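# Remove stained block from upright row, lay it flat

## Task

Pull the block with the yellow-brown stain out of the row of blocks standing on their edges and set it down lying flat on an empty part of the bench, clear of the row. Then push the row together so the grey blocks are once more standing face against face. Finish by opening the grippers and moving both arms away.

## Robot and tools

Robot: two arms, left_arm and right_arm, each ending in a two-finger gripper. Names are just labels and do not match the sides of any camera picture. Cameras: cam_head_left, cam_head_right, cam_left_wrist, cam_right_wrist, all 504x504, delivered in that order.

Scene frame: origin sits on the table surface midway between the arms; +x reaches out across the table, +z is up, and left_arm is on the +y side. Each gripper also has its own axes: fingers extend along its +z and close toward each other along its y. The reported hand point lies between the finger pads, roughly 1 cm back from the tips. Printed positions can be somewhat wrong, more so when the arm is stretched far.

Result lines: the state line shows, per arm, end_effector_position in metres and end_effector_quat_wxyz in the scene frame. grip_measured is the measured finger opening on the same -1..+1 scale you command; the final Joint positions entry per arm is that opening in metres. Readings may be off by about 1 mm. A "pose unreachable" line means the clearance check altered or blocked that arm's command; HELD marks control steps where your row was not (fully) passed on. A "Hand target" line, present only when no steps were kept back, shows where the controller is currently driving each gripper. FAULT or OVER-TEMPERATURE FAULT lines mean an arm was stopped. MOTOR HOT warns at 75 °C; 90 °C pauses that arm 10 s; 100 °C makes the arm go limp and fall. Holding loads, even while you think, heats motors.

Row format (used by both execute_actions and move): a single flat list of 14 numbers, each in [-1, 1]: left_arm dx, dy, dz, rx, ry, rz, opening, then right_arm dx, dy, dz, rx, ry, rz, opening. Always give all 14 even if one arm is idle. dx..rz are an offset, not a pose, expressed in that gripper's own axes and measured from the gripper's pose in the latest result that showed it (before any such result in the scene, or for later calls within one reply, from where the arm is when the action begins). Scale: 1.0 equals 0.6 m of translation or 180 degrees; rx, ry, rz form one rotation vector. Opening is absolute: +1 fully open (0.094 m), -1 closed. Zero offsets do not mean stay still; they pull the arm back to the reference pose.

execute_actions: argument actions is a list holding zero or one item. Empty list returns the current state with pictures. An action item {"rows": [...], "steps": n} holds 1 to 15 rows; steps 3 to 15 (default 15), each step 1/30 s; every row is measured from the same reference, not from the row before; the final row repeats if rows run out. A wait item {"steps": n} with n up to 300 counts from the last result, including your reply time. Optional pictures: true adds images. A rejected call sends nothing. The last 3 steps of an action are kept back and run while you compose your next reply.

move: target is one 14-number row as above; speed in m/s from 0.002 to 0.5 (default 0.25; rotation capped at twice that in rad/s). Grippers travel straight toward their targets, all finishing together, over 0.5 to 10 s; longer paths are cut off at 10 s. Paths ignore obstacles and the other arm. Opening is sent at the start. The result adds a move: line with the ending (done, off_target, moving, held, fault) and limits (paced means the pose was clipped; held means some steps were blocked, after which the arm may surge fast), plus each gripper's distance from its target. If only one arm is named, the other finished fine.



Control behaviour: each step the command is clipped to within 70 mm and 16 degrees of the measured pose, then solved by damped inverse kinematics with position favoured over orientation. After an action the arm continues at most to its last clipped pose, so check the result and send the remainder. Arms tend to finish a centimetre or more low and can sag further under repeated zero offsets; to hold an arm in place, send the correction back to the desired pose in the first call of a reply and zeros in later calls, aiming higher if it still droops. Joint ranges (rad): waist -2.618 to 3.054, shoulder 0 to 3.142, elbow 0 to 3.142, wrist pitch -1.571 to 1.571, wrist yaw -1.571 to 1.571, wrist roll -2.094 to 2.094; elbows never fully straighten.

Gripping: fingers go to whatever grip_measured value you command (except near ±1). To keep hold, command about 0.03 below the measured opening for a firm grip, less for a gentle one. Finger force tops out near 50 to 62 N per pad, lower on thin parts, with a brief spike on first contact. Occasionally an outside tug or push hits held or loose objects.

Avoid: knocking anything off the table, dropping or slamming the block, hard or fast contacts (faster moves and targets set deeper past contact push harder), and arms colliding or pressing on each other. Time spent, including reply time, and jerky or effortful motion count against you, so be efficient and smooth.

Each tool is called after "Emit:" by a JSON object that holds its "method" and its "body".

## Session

Emit:
{"method": "execute_actions", "body": {"actions": []}}

Scene clock: 0.00 s of 4800.00 s.
left_arm: end_effector_position=(+0.2050, +0.1856, +0.2398) grip_measured=+1.000 end_effector_quat_wxyz=(+0.701, +0.588, +0.392, -0.095) | right_arm: end_effector_position=(+0.4016, -0.2415, +0.2649) grip_measured=+1.000 end_effector_quat_wxyz=(+0.095, +0.590, +0.520, +0.610)
Joint positions: left_arm=[-0.134  0.344  0.23   0.116  0.957  0.847  0.094] | right_arm=[-0.003  1.101  0.758  0.041 -0.645  2.08   0.094]
Joint velocities: left_arm=[ 0.002 -0.012  0.002  0.037  0.022 -0.007  0.   ] | right_arm=[-0.007 -0.022 -0.022 -0.051 -0.037  0.051  0.   ]
Hand target (left_arm): +0.204, +0.186, +0.239; +0.698, +0.587, +0.397, -0.099
Hand target (right_arm): +0.400, -0.241, +0.266; +0.095, +0.590, +0.522, +0.609

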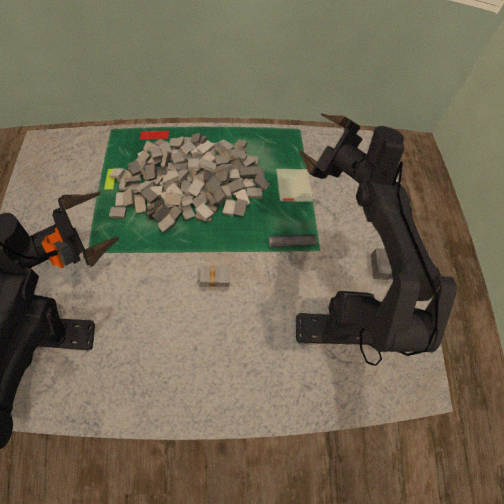

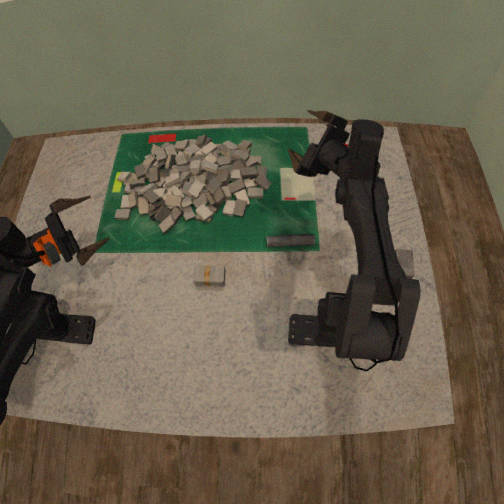

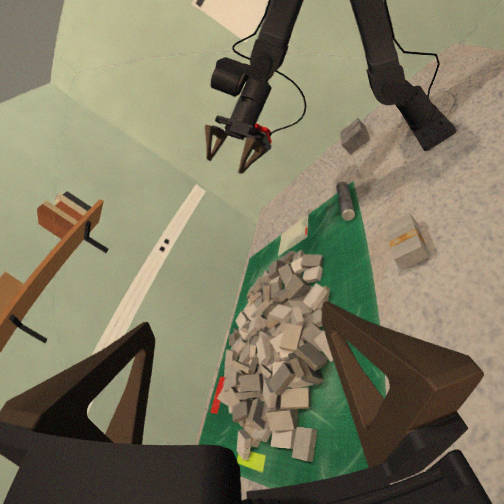

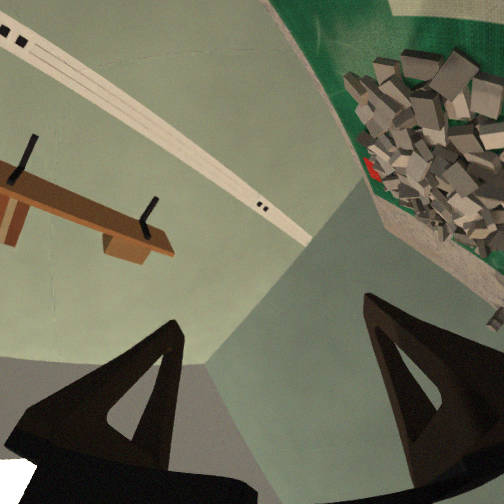

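Emit:
{"method": "move", "body": {"target": [0,0,0,0,0,0,1,0.153,-0.333,-0.05,0.466,0.073,-0.45,1]}}

Emit:
{"method": "move", "body": {"target": [0,0,0,0,0,0,1,0.117,0.13,0.17,0,0,-0.5,0.5]}}

Scene clock: 4.93 s of 4800.00 s.
left_arm: end_effector_position=(+0.2050, +0.1856, +0.2405) grip_measured=+1.000 end_effector_quat_wxyz=(+0.702, +0.588, +0.391, -0.094) | right_arm: end_effector_position=(+0.2483, -0.1063, +0.1748) grip_measured=+1.000 end_effector_quat_wxyz=(+0.007, +0.004, +1.000, -0.006)
Joint positions: left_arm=[-0.134  0.344  0.23   0.12   0.957  0.847  0.094] | right_arm=[ 0.883  1.672  1.599 -1.496  0.018  0.796  0.094]
Joint velocities: left_arm=[ 0.002  0.017 -0.012 -0.051  0.11  -0.007  0.   ] | right_arm=[ 0.007  0.007 -0.007  0.066 -0.051 -0.007  0.   ]
Hand target (left_arm): +0.205, +0.186, +0.240; +0.701, +0.588, +0.392, -0.095
Hand target (right_arm): +0.250, -0.106, +0.178; +0.011, -0.002, +1.000, -0.013
Off the commanded pose (left_arm): 0.001 m, 0 deg.
Off the commanded pose (right_arm): 0.007 m, 1 deg.
Kept back: nothing.
move: done

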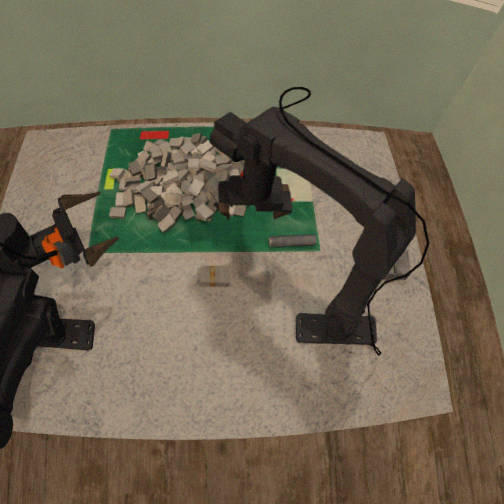

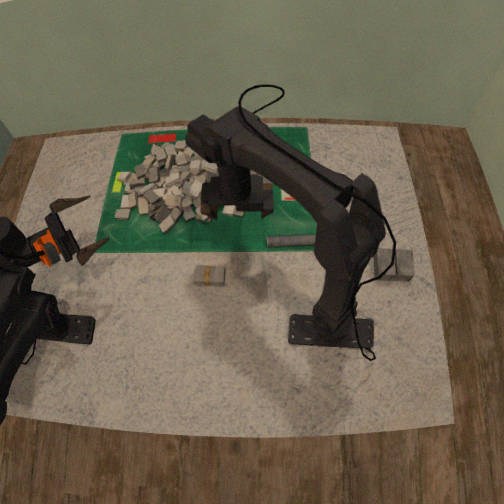

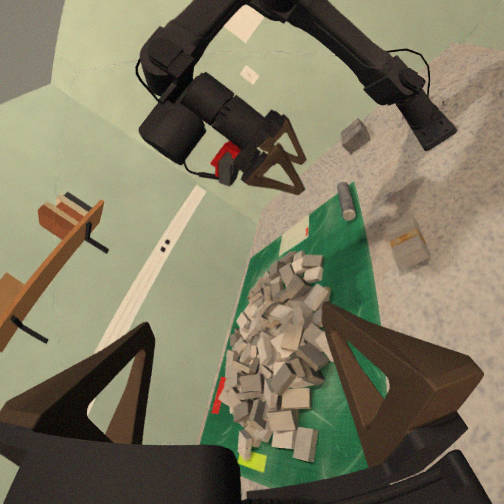

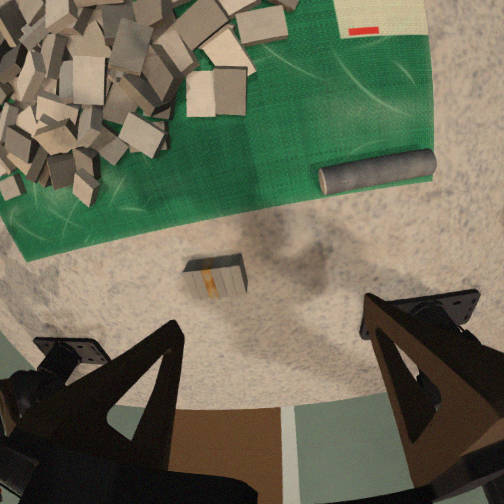

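Scene clock: 8.63 s of 4800.00 s.
left_arm: end_effector_position=(+0.2050, +0.1856, +0.2411) grip_measured=+1.000 end_effector_quat_wxyz=(+0.703, +0.588, +0.390, -0.093) | right_arm: end_effector_position=(+0.1813, -0.0268, +0.0817) grip_measured=+0.502 end_effector_quat_wxyz=(-0.012, +0.698, -0.716, +0.005)
Joint positions: left_arm=[-0.134  0.344  0.23   0.123  0.957  0.847  0.094] | right_arm=[ 1.211  1.757  1.325 -1.12   0.018 -0.43   0.071]
Joint velocities: left_arm=[ 0.012 -0.017  0.007 -0.051  0.007 -0.007  0.   ] | right_arm=[-0.002  0.002  0.017 -0.007  0.066 -0.037 -0.001]
Hand target (left_arm): +0.205, +0.186, +0.240; +0.702, +0.588, +0.391, -0.094
Hand target (right_arm): +0.179, -0.029, +0.073; -0.004, +0.704, -0.710, +0.010
Off the commanded pose (left_arm): 0.001 m, 0 deg.
Off the commanded pose (right_arm): 0.011 m, 2 deg.
Kept back: nothing.
move: off_target (right_arm)

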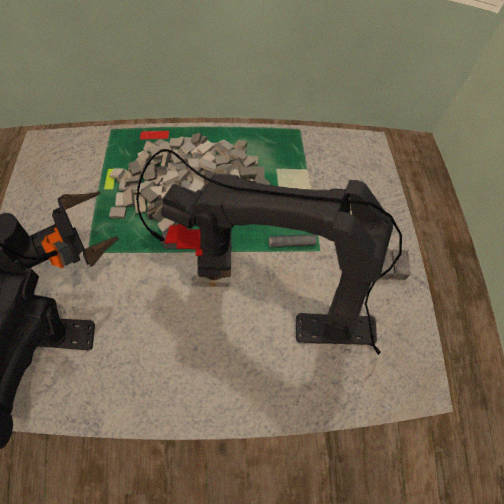

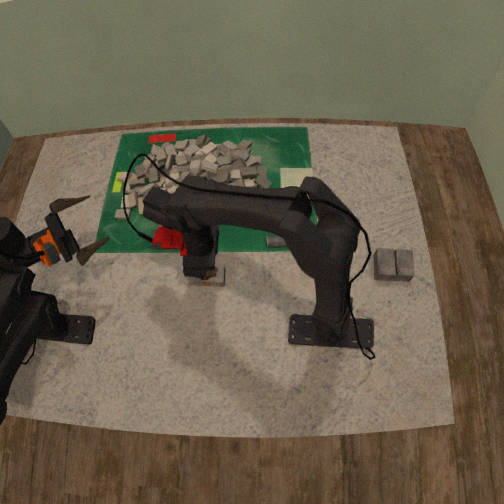

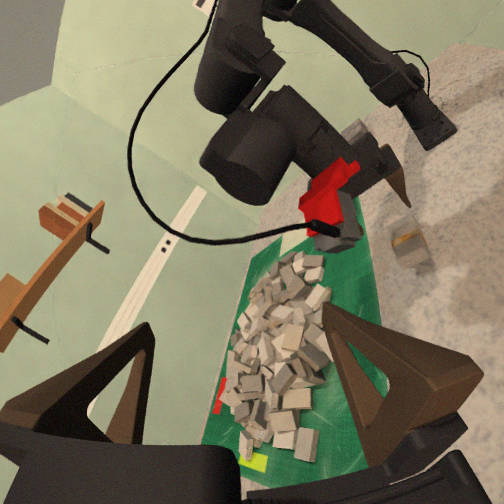

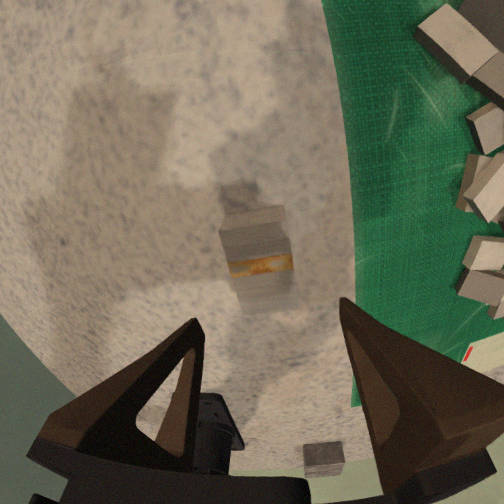

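Emit:
{"method": "move", "body": {"target": [0,0,0,0,0,0,1,0.015,0.008,0.05,0,0,-0.045,0.3], "speed": 0.1}}

Emit:
{"method": "move", "body": {"target": [0,0,0,0,0,0,1,0,0,0.05,0,0,0,0.3], "speed": 0.06}}

Scene clock: 10.07 s of 4800.00 s.
left_arm: end_effector_position=(+0.2050, +0.1856, +0.2417) grip_measured=+1.000 end_effector_quat_wxyz=(+0.704, +0.588, +0.388, -0.092) | right_arm: end_effector_position=(+0.1780, -0.0336, +0.0543) grip_measured=+0.302 end_effector_quat_wxyz=(-0.010, +0.743, -0.669, +0.006)
Joint positions: left_arm=[-0.134  0.344  0.23   0.127  0.957  0.847  0.094] | right_arm=[ 1.211  1.757  1.213 -1.011  0.018 -0.561  0.061]
Joint velocities: left_arm=[ 0.002 -0.007 -0.012 -0.007  0.037  0.066  0.   ] | right_arm=[ 0.007 -0.022  0.007 -0.007 -0.007 -0.051  0.   ]
Hand target (left_arm): +0.205, +0.186, +0.241; +0.703, +0.588, +0.390, -0.093
Hand target (right_arm): +0.177, -0.035, +0.052; -0.011, +0.747, -0.665, +0.006
Off the commanded pose (left_arm): 0.001 m, 0 deg.
Off the commanded pose (right_arm): 0.003 m, 1 deg.
Kept back: nothing.
move: done

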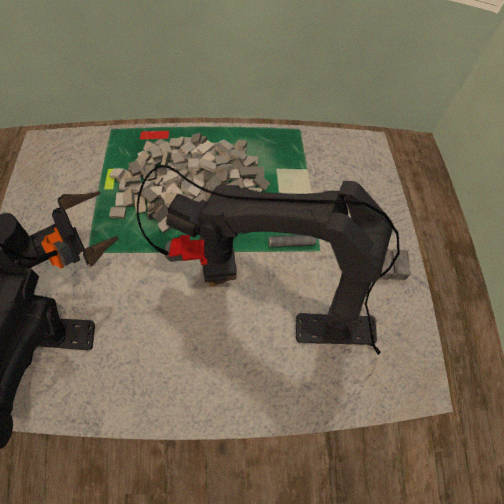

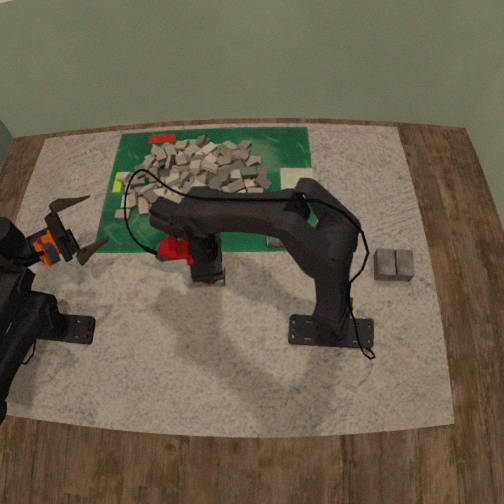

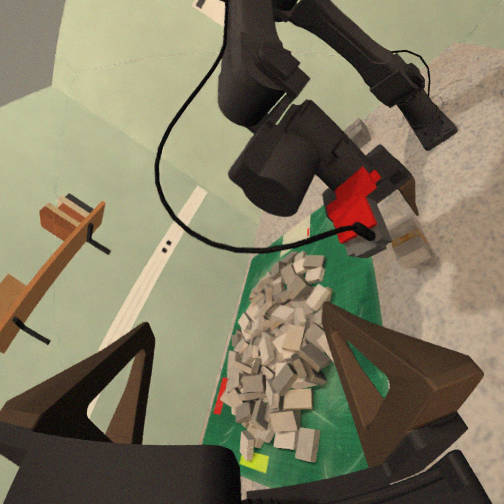

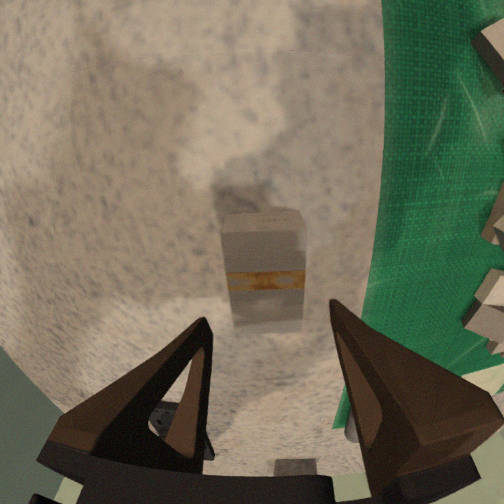

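Scene clock: 11.07 s of 4800.00 s.
left_arm: end_effector_position=(+0.2050, +0.1856, +0.2424) grip_measured=+1.000 end_effector_quat_wxyz=(+0.705, +0.588, +0.387, -0.091) | right_arm: end_effector_position=(+0.1797, -0.0302, +0.0322) grip_measured=+0.302 end_effector_quat_wxyz=(-0.017, +0.743, -0.669, +0.004)
Joint positions: left_arm=[-0.134  0.344  0.23   0.131  0.957  0.847  0.094] | right_arm=[ 1.211  1.786  1.156 -0.909  0.018 -0.561  0.061]
Joint velocities: left_arm=[-0.017 -0.017  0.002  0.037 -0.007 -0.007  0.   ] | right_arm=[ 0.017 -0.007  0.012  0.022 -0.007 -0.007  0.   ]
Hand target (left_arm): +0.205, +0.186, +0.242; +0.704, +0.588, +0.388, -0.092
Hand target (right_arm): +0.178, -0.033, +0.025; -0.010, +0.743, -0.669, +0.006
Off the commanded pose (left_arm): 0.001 m, 0 deg.
Off the commanded pose (right_arm): 0.009 m, 1 deg.
Kept back: nothing.
move: done

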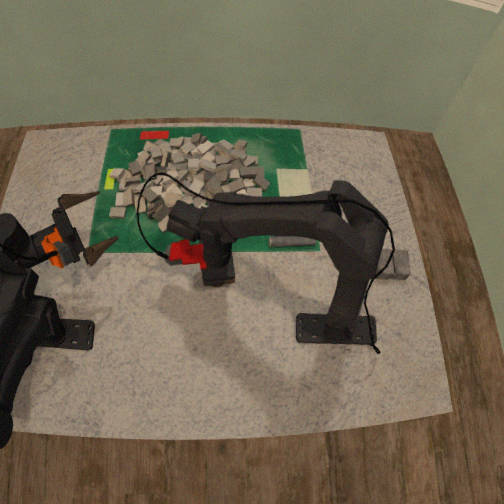

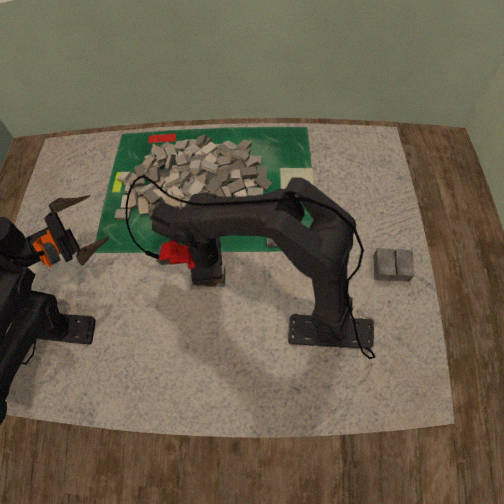

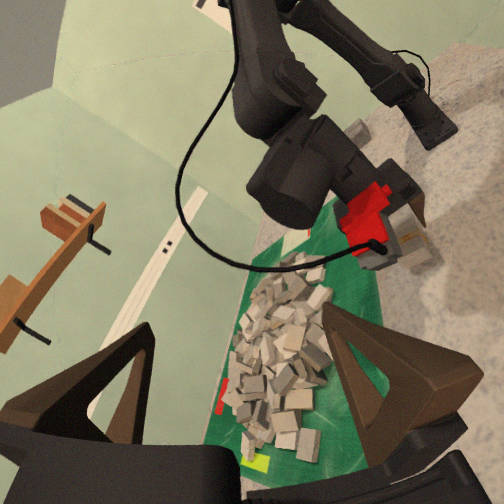

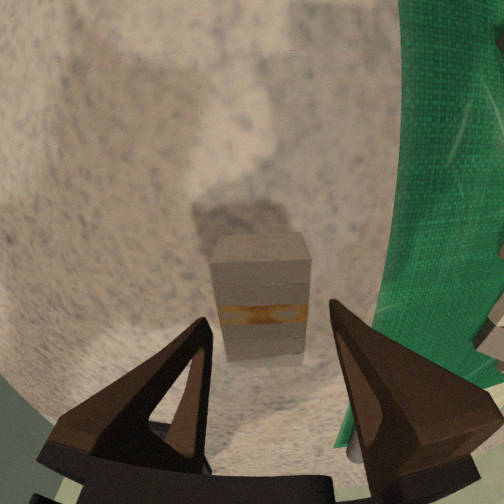

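Emit:
{"method": "move", "body": {"target": [0,0,0,0,0,0,1,-0.004,0.01,0.033,0,0,0,0.3], "speed": 0.04}}

Emit:
{"method": "move", "body": {"target": [0,0,0,0,0,0,1,0,0,0,0,0,0,-0.3]}}

Emit:
{"method": "move", "body": {"target": [0,0,0,0,0,0,1,0,0,-0.09,0,0,0,-0.3], "speed": 0.04}}

Scene clock: 12.20 s of 4800.00 s.
left_arm: end_effector_position=(+0.2050, +0.1856, +0.2430) grip_measured=+1.000 end_effector_quat_wxyz=(+0.706, +0.588, +0.386, -0.090) | right_arm: end_effector_position=(+0.1777, -0.0256, +0.0209) grip_measured=+0.302 end_effector_quat_wxyz=(-0.025, +0.743, -0.669, +0.002)
Joint positions: left_arm=[-0.134  0.344  0.23   0.134  0.957  0.847  0.094] | right_arm=[ 1.223  1.802  1.125 -0.847  0.018 -0.549  0.061]
Joint velocities: left_arm=[ 0.002 -0.012 -0.002  0.037  0.037 -0.081  0.   ] | right_arm=[ 0.007 -0.002 -0.027  0.007 -0.051 -0.125 -0.001]
Hand target (left_arm): +0.205, +0.186, +0.242; +0.705, +0.588, +0.387, -0.091
Hand target (right_arm): +0.174, -0.028, +0.013; -0.017, +0.743, -0.669, +0.004
Off the commanded pose (left_arm): 0.001 m, 0 deg.
Off the commanded pose (right_arm): 0.010 m, 1 deg.
Kept back: nothing.
move: done

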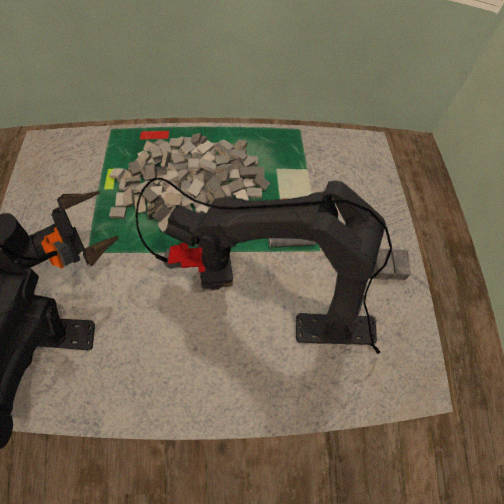

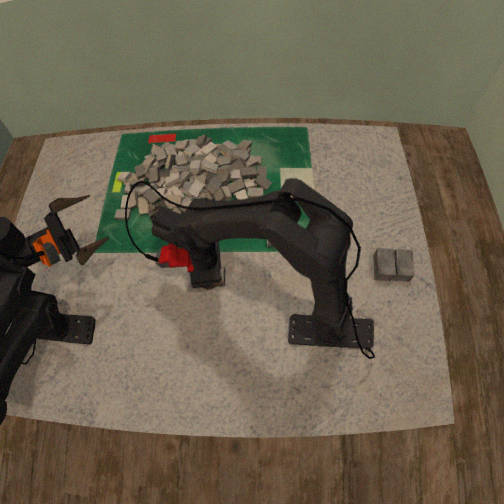

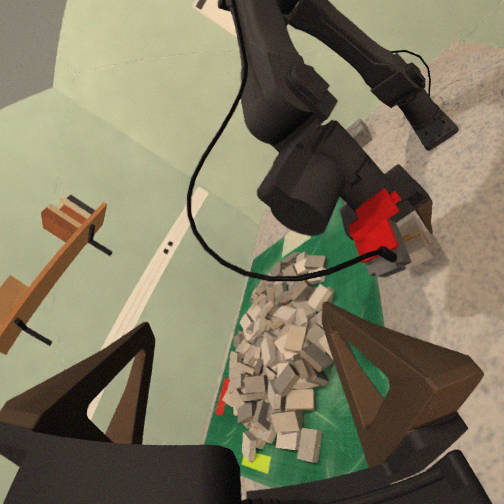

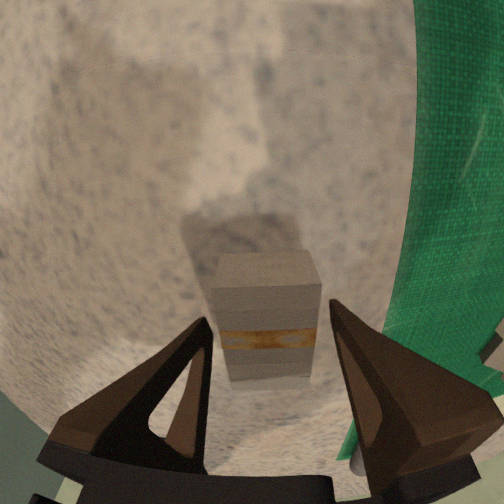

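Scene clock: 12.70 s of 4800.00 s.
left_arm: end_effector_position=(+0.2049, +0.1856, +0.2436) grip_measured=+1.000 end_effector_quat_wxyz=(+0.706, +0.588, +0.384, -0.089) | right_arm: end_effector_position=(+0.1777, -0.0255, +0.0209) grip_measured=-0.121 end_effector_quat_wxyz=(-0.025, +0.743, -0.669, +0.002)
Joint positions: left_arm=[-0.134  0.344  0.23   0.138  0.957  0.847  0.094] | right_arm=[ 1.223  1.802  1.125 -0.847  0.017 -0.549  0.041]
Joint velocities: left_arm=[-0.007 -0.007  0.002  0.037  0.066 -0.022  0.   ] | right_arm=[ 0.002  0.007  0.007 -0.051 -0.081  0.007 -0.001]
Hand target (left_arm): +0.205, +0.186, +0.243; +0.706, +0.588, +0.386, -0.090
Hand target (right_arm): +0.178, -0.026, +0.021; -0.025, +0.743, -0.669, +0.002
Off the commanded pose (left_arm): 0.001 m, 0 deg.
Off the commanded pose (right_arm): 0.000 m, 0 deg.
Kept back: nothing.
move: done

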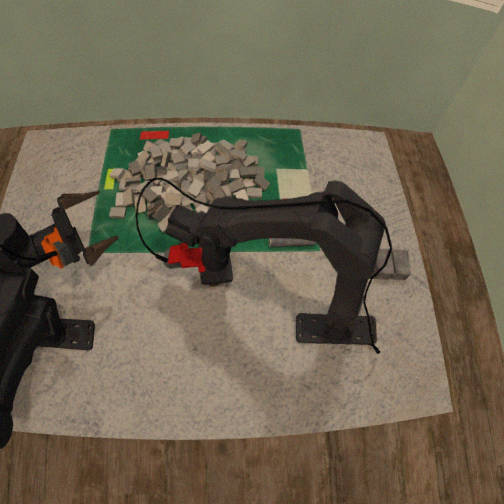

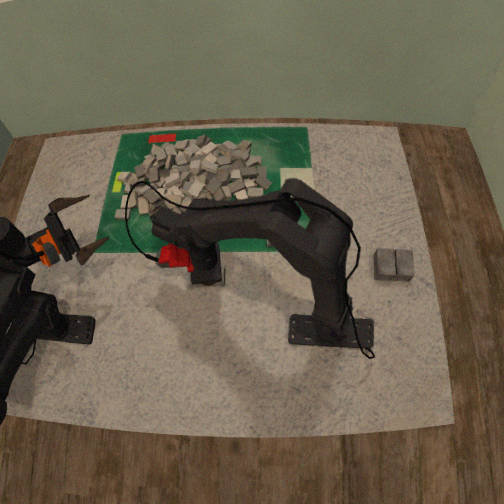

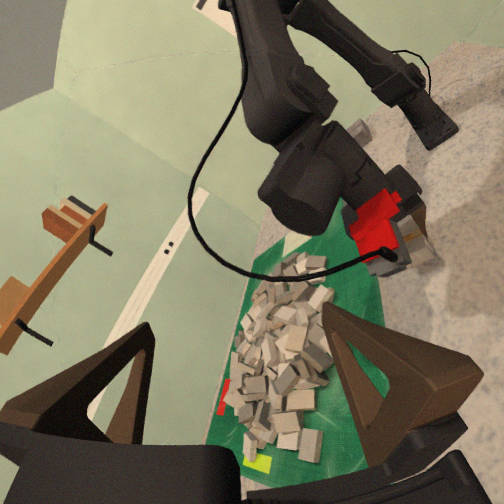

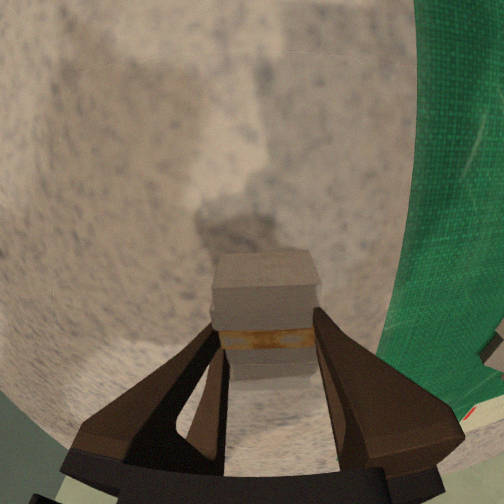

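Scene clock: 14.50 s of 4800.00 s.
left_arm: end_effector_position=(+0.2049, +0.1856, +0.2442) grip_measured=+1.000 end_effector_quat_wxyz=(+0.707, +0.588, +0.383, -0.088) | right_arm: end_effector_position=(+0.1735, -0.0343, +0.0591) grip_measured=-0.121 end_effector_quat_wxyz=(-0.006, +0.743, -0.669, +0.007)
Joint positions: left_arm=[-0.134  0.344  0.23   0.141  0.957  0.847  0.094] | right_arm=[ 1.223  1.75   1.225 -1.038  0.017 -0.549  0.041]
Joint velocities: left_arm=[-0.007 -0.012  0.012 -0.037 -0.022 -0.037  0.   ] | right_arm=[ 0.002 -0.007  0.012  0.037  0.037 -0.037  0.001]
Hand target (left_arm): +0.205, +0.186, +0.244; +0.706, +0.588, +0.384, -0.089
Hand target (right_arm): +0.176, -0.028, +0.075; -0.025, +0.743, -0.669, +0.001
Off the commanded pose (left_arm): 0.001 m, 0 deg.
Off the commanded pose (right_arm): 0.017 m, 2 deg.
Kept back: nothing.
move: off_target (right_arm)

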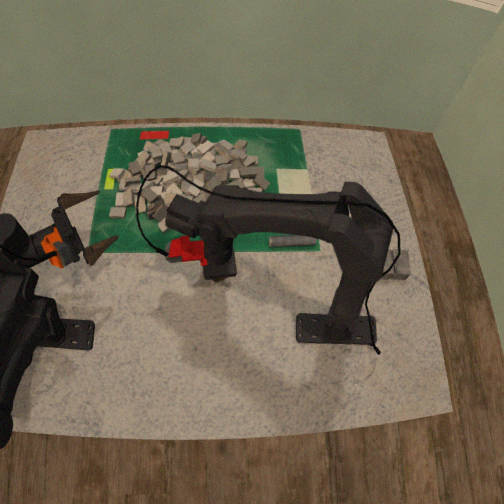

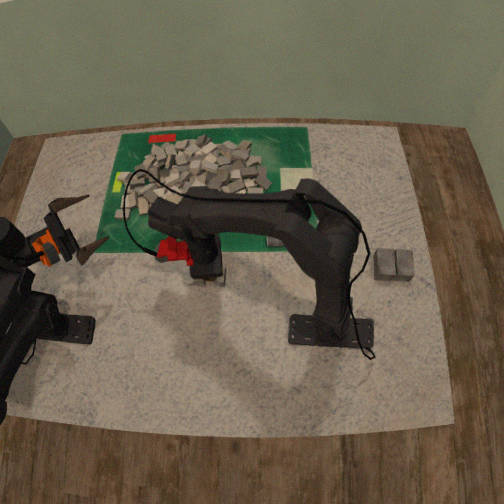

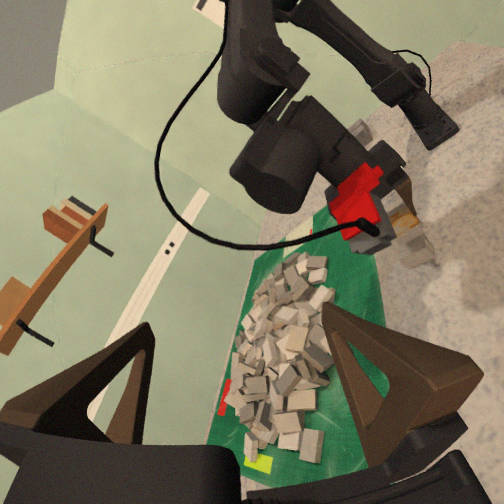

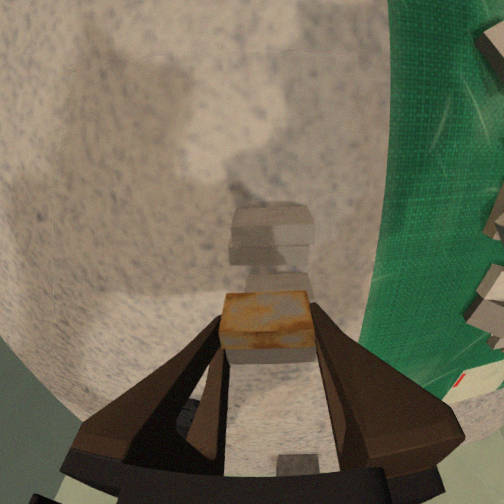

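Emit:
{"method": "move", "body": {"target": [0,0,0,0,0,0,1,0,0,-0.04,0,0,0,-0.3], "speed": 0.06}}

Emit:
{"method": "move", "body": {"target": [0,0,0,0,0,0,1,0.19,0.03,0,0,0,0,-0.3], "speed": 0.1}}

Scene clock: 15.67 s of 4800.00 s.
left_arm: end_effector_position=(+0.2049, +0.1856, +0.2448) grip_measured=+1.000 end_effector_quat_wxyz=(+0.708, +0.587, +0.382, -0.087) | right_arm: end_effector_position=(+0.1709, -0.0399, +0.0687) grip_measured=-0.121 end_effector_quat_wxyz=(+0.011, +0.743, -0.669, +0.012)
Joint positions: left_arm=[-0.134  0.344  0.23   0.145  0.957  0.847  0.094] | right_arm=[ 1.223  1.75   1.264 -1.112  0.017 -0.549  0.041]
Joint velocities: left_arm=[-0.012  0.002  0.017 -0.051  0.007 -0.051  0.   ] | right_arm=[-0.012 -0.002 -0.017  0.022 -0.037  0.022 -0.   ]
Hand target (left_arm): +0.205, +0.186, +0.244; +0.707, +0.588, +0.383, -0.088
Hand target (right_arm): +0.173, -0.035, +0.083; -0.006, +0.743, -0.669, +0.007
Off the commanded pose (left_arm): 0.001 m, 0 deg.
Off the commanded pose (right_arm): 0.016 m, 2 deg.
Kept back: nothing.
move: off_target (right_arm)

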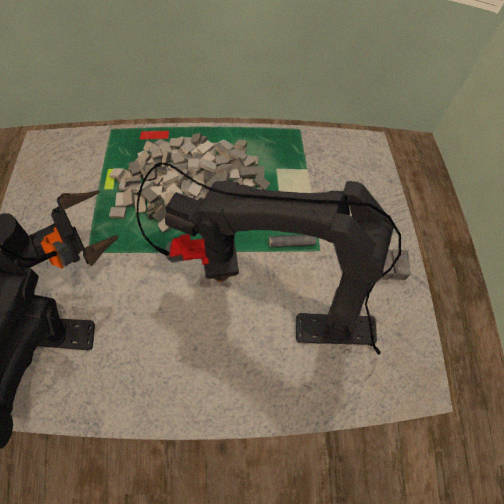

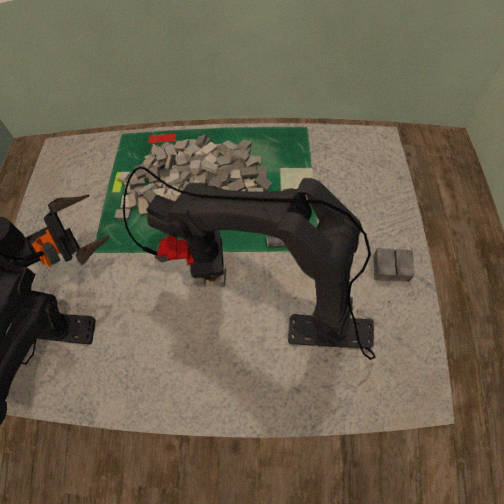

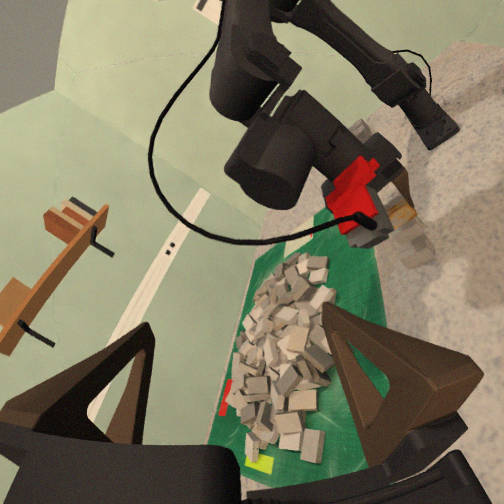

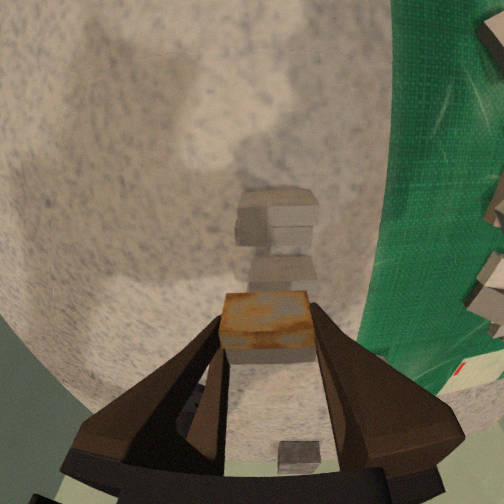

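Scene clock: 17.27 s of 4800.00 s.
left_arm: end_effector_position=(+0.2049, +0.1856, +0.2455) grip_measured=+1.000 end_effector_quat_wxyz=(+0.709, +0.587, +0.381, -0.086) | right_arm: end_effector_position=(+0.1684, -0.1493, +0.0693) grip_measured=-0.121 end_effector_quat_wxyz=(+0.012, +0.742, -0.670, +0.011)
Joint positions: left_arm=[-0.134  0.344  0.23   0.149  0.957  0.847  0.094] | right_arm=[ 1.011  1.387  0.905 -1.114  0.021 -0.758  0.041]
Joint velocities: left_arm=[-0.002 -0.007  0.017 -0.051 -0.007  0.051  0.   ] | right_arm=[-0.017 -0.002  0.007 -0.007 -0.095 -0.081  0.001]
Hand target (left_arm): +0.205, +0.186, +0.245; +0.708, +0.587, +0.382, -0.087
Hand target (right_arm): +0.166, -0.155, +0.071; +0.013, +0.743, -0.669, +0.012
Off the commanded pose (left_arm): 0.001 m, 0 deg.
Off the commanded pose (right_arm): 0.007 m, 0 deg.
Kept back: nothing.
move: done

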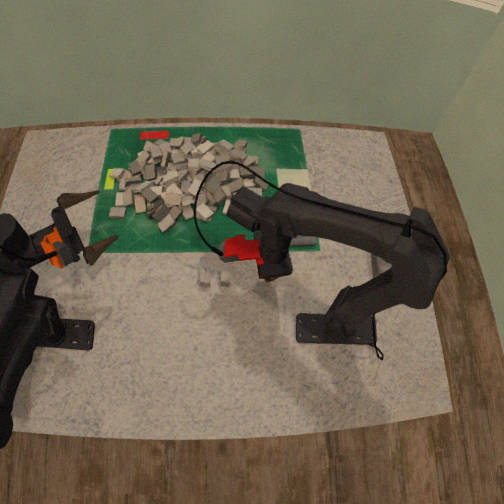

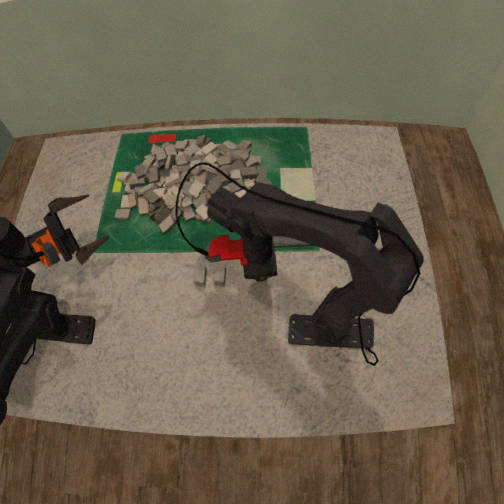

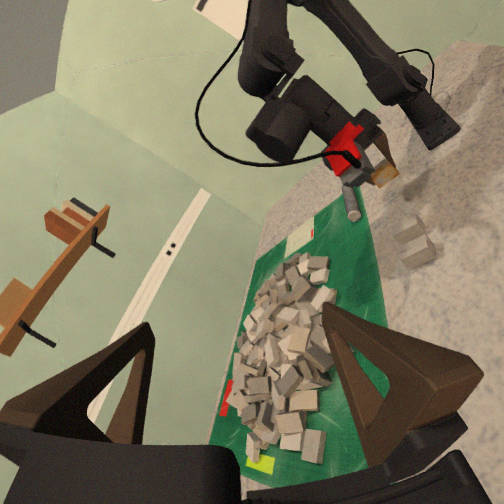

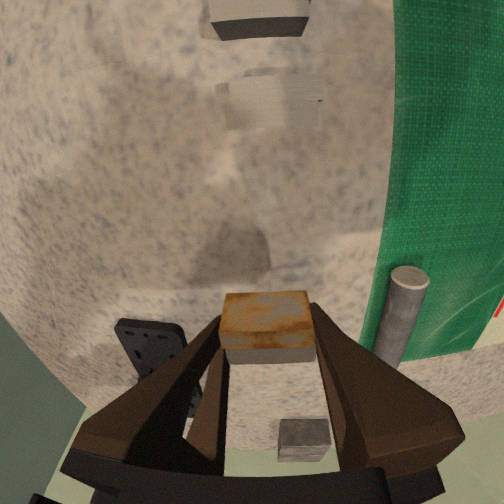

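Lower, release, shift, regrip, lift.

Emit:
{"method": "move", "body": {"target": [0,0,0,0,0,0,1,0,0,0.083,0,0,0,-0.3], "speed": 0.06}}

Emit:
{"method": "move", "body": {"target": [0,0,0,0,0,0,1,0,0,0,0,0,0,0.2]}}

Emit:
{"method": "move", "body": {"target": [0,0,0,0,0,0,1,0.03,0,-0.01,0,0,0,0.2], "speed": 0.03}}

Scene clock: 18.83 s of 4800.00 s.
left_arm: end_effector_position=(+0.2049, +0.1856, +0.2461) grip_measured=+1.000 end_effector_quat_wxyz=(+0.710, +0.587, +0.379, -0.085) | right_arm: end_effector_position=(+0.1690, -0.1485, +0.0246) grip_measured=-0.121 end_effector_quat_wxyz=(+0.007, +0.743, -0.669, +0.011)
Joint positions: left_arm=[-0.134  0.344  0.23   0.152  0.957  0.847  0.094] | right_arm=[ 1.011  1.445  0.765 -0.906  0.021 -0.76   0.041]
Joint velocities: left_arm=[-0.012 -0.012  0.007 -0.007  0.007 -0.037  0.   ] | right_arm=[-0.012  0.012 -0.012  0.051 -0.007 -0.051 -0.   ]
Hand target (left_arm): +0.205, +0.186, +0.245; +0.709, +0.587, +0.381, -0.086
Hand target (right_arm): +0.168, -0.151, +0.020; +0.012, +0.742, -0.670, +0.011
Off the commanded pose (left_arm): 0.001 m, 0 deg.
Off the commanded pose (right_arm): 0.006 m, 1 deg.
Kept back: nothing.
move: done

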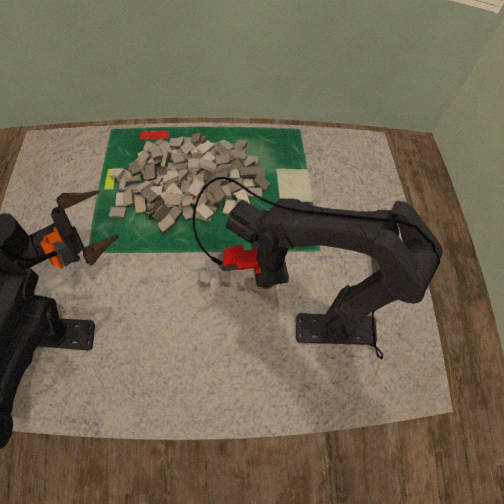

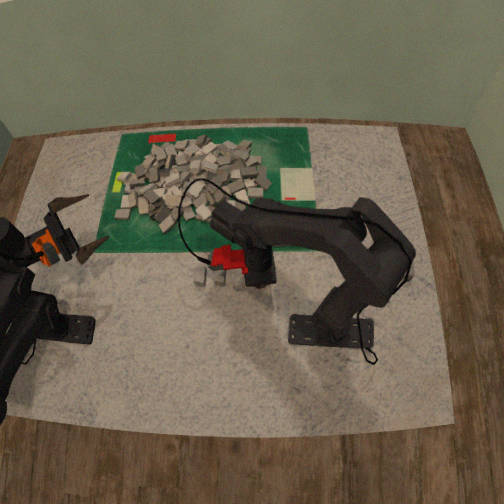

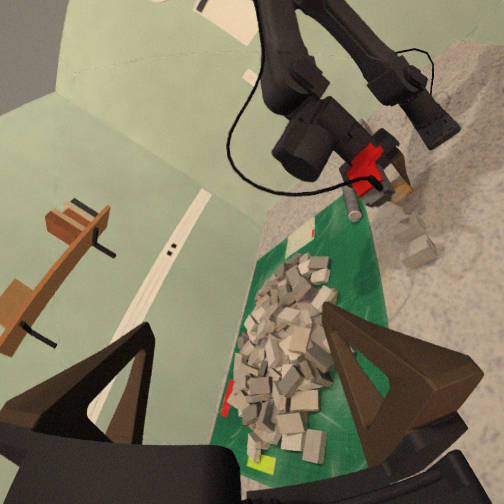

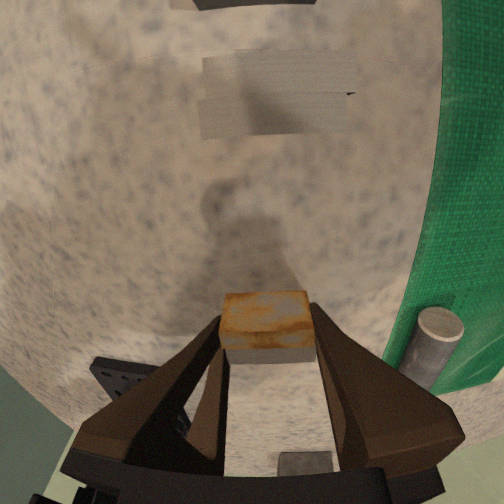

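Scene clock: 19.33 s of 4800.00 s.
left_arm: end_effector_position=(+0.2048, +0.1856, +0.2467) grip_measured=+1.000 end_effector_quat_wxyz=(+0.711, +0.587, +0.378, -0.084) | right_arm: end_effector_position=(+0.1690, -0.1485, +0.0246) grip_measured=+0.198 end_effector_quat_wxyz=(+0.007, +0.743, -0.669, +0.011)
Joint positions: left_arm=[-0.134  0.344  0.23   0.155  0.957  0.847  0.094] | right_arm=[ 1.011  1.445  0.765 -0.906  0.021 -0.76   0.056]
Joint velocities: left_arm=[ 0.002  0.002 -0.007  0.051 -0.007  0.007  0.   ] | right_arm=[-0.007  0.007 -0.012 -0.037 -0.007 -0.037 -0.001]
Hand target (left_arm): +0.205, +0.186, +0.246; +0.710, +0.587, +0.379, -0.085
Hand target (right_arm): +0.169, -0.149, +0.025; +0.007, +0.743, -0.669, +0.011
Off the commanded pose (left_arm): 0.001 m, 0 deg.
Off the commanded pose (right_arm): 0.000 m, 0 deg.
Kept back: nothing.
move: done

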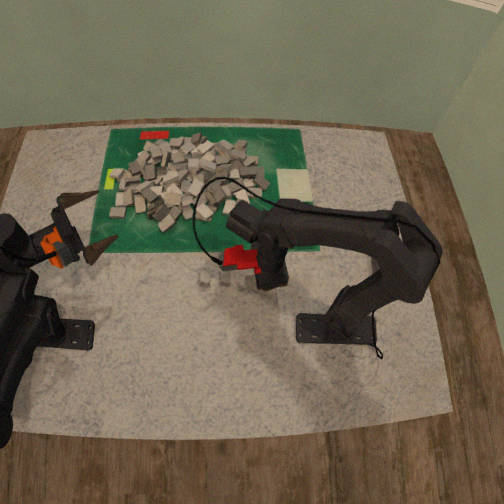

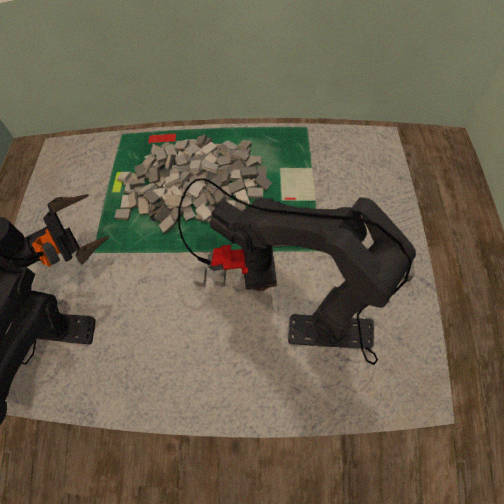

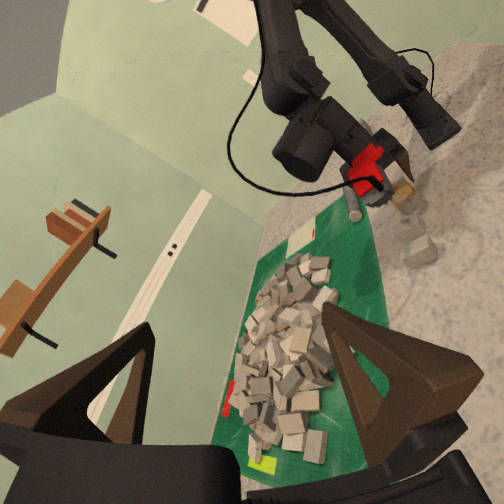

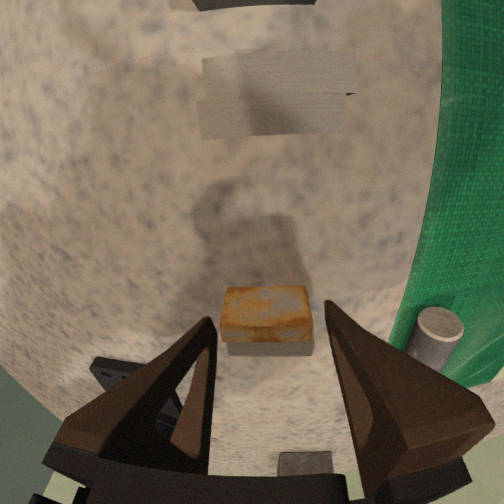

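Scene clock: 20.23 s of 4800.00 s.
left_arm: end_effector_position=(+0.2048, +0.1856, +0.2473) grip_measured=+1.000 end_effector_quat_wxyz=(+0.711, +0.587, +0.377, -0.083) | right_arm: end_effector_position=(+0.1761, -0.1570, +0.0321) grip_measured=+0.198 end_effector_quat_wxyz=(-0.001, +0.742, -0.670, +0.010)
Joint positions: left_arm=[-0.134  0.344  0.23   0.159  0.957  0.847  0.094] | right_arm=[ 0.959  1.406  0.765 -0.928  0.021 -0.81   0.056]
Joint velocities: left_arm=[-0.017 -0.022 -0.017 -0.007 -0.022 -0.007  0.   ] | right_arm=[-0.017  0.002  0.007  0.037 -0.007 -0.066  0.   ]
Hand target (left_arm): +0.205, +0.186, +0.247; +0.711, +0.587, +0.378, -0.084
Hand target (right_arm): +0.171, -0.166, +0.031; +0.008, +0.743, -0.669, +0.011
Off the commanded pose (left_arm): 0.001 m, 0 deg.
Off the commanded pose (right_arm): 0.011 m, 1 deg.
Kept back: nothing.
move: off_target (right_arm)

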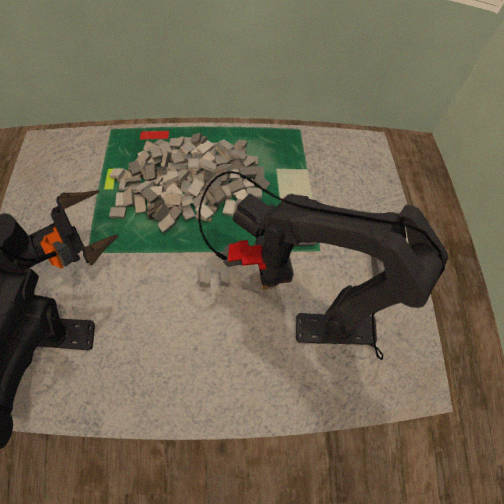

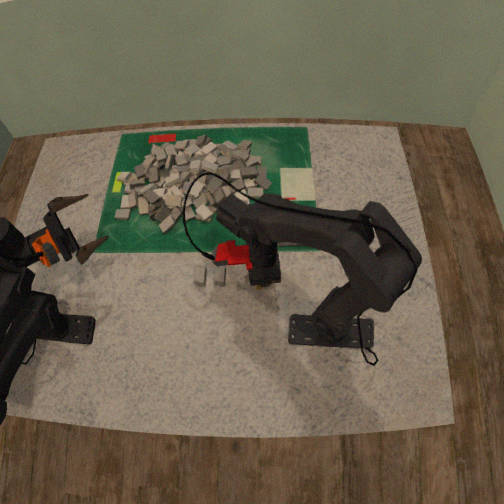

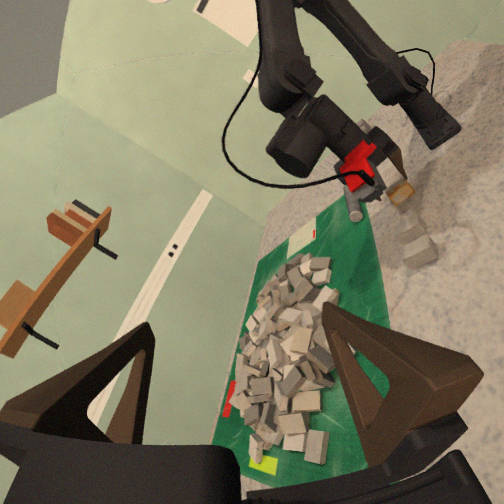

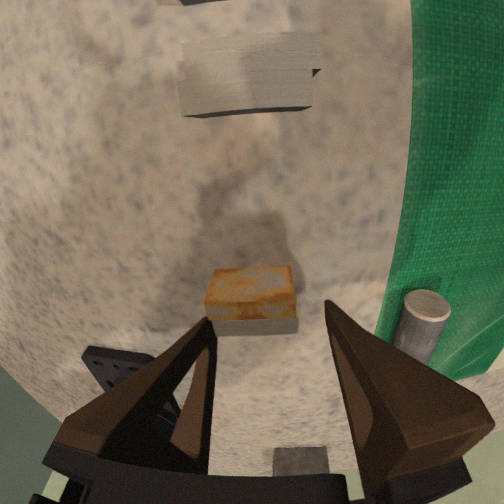

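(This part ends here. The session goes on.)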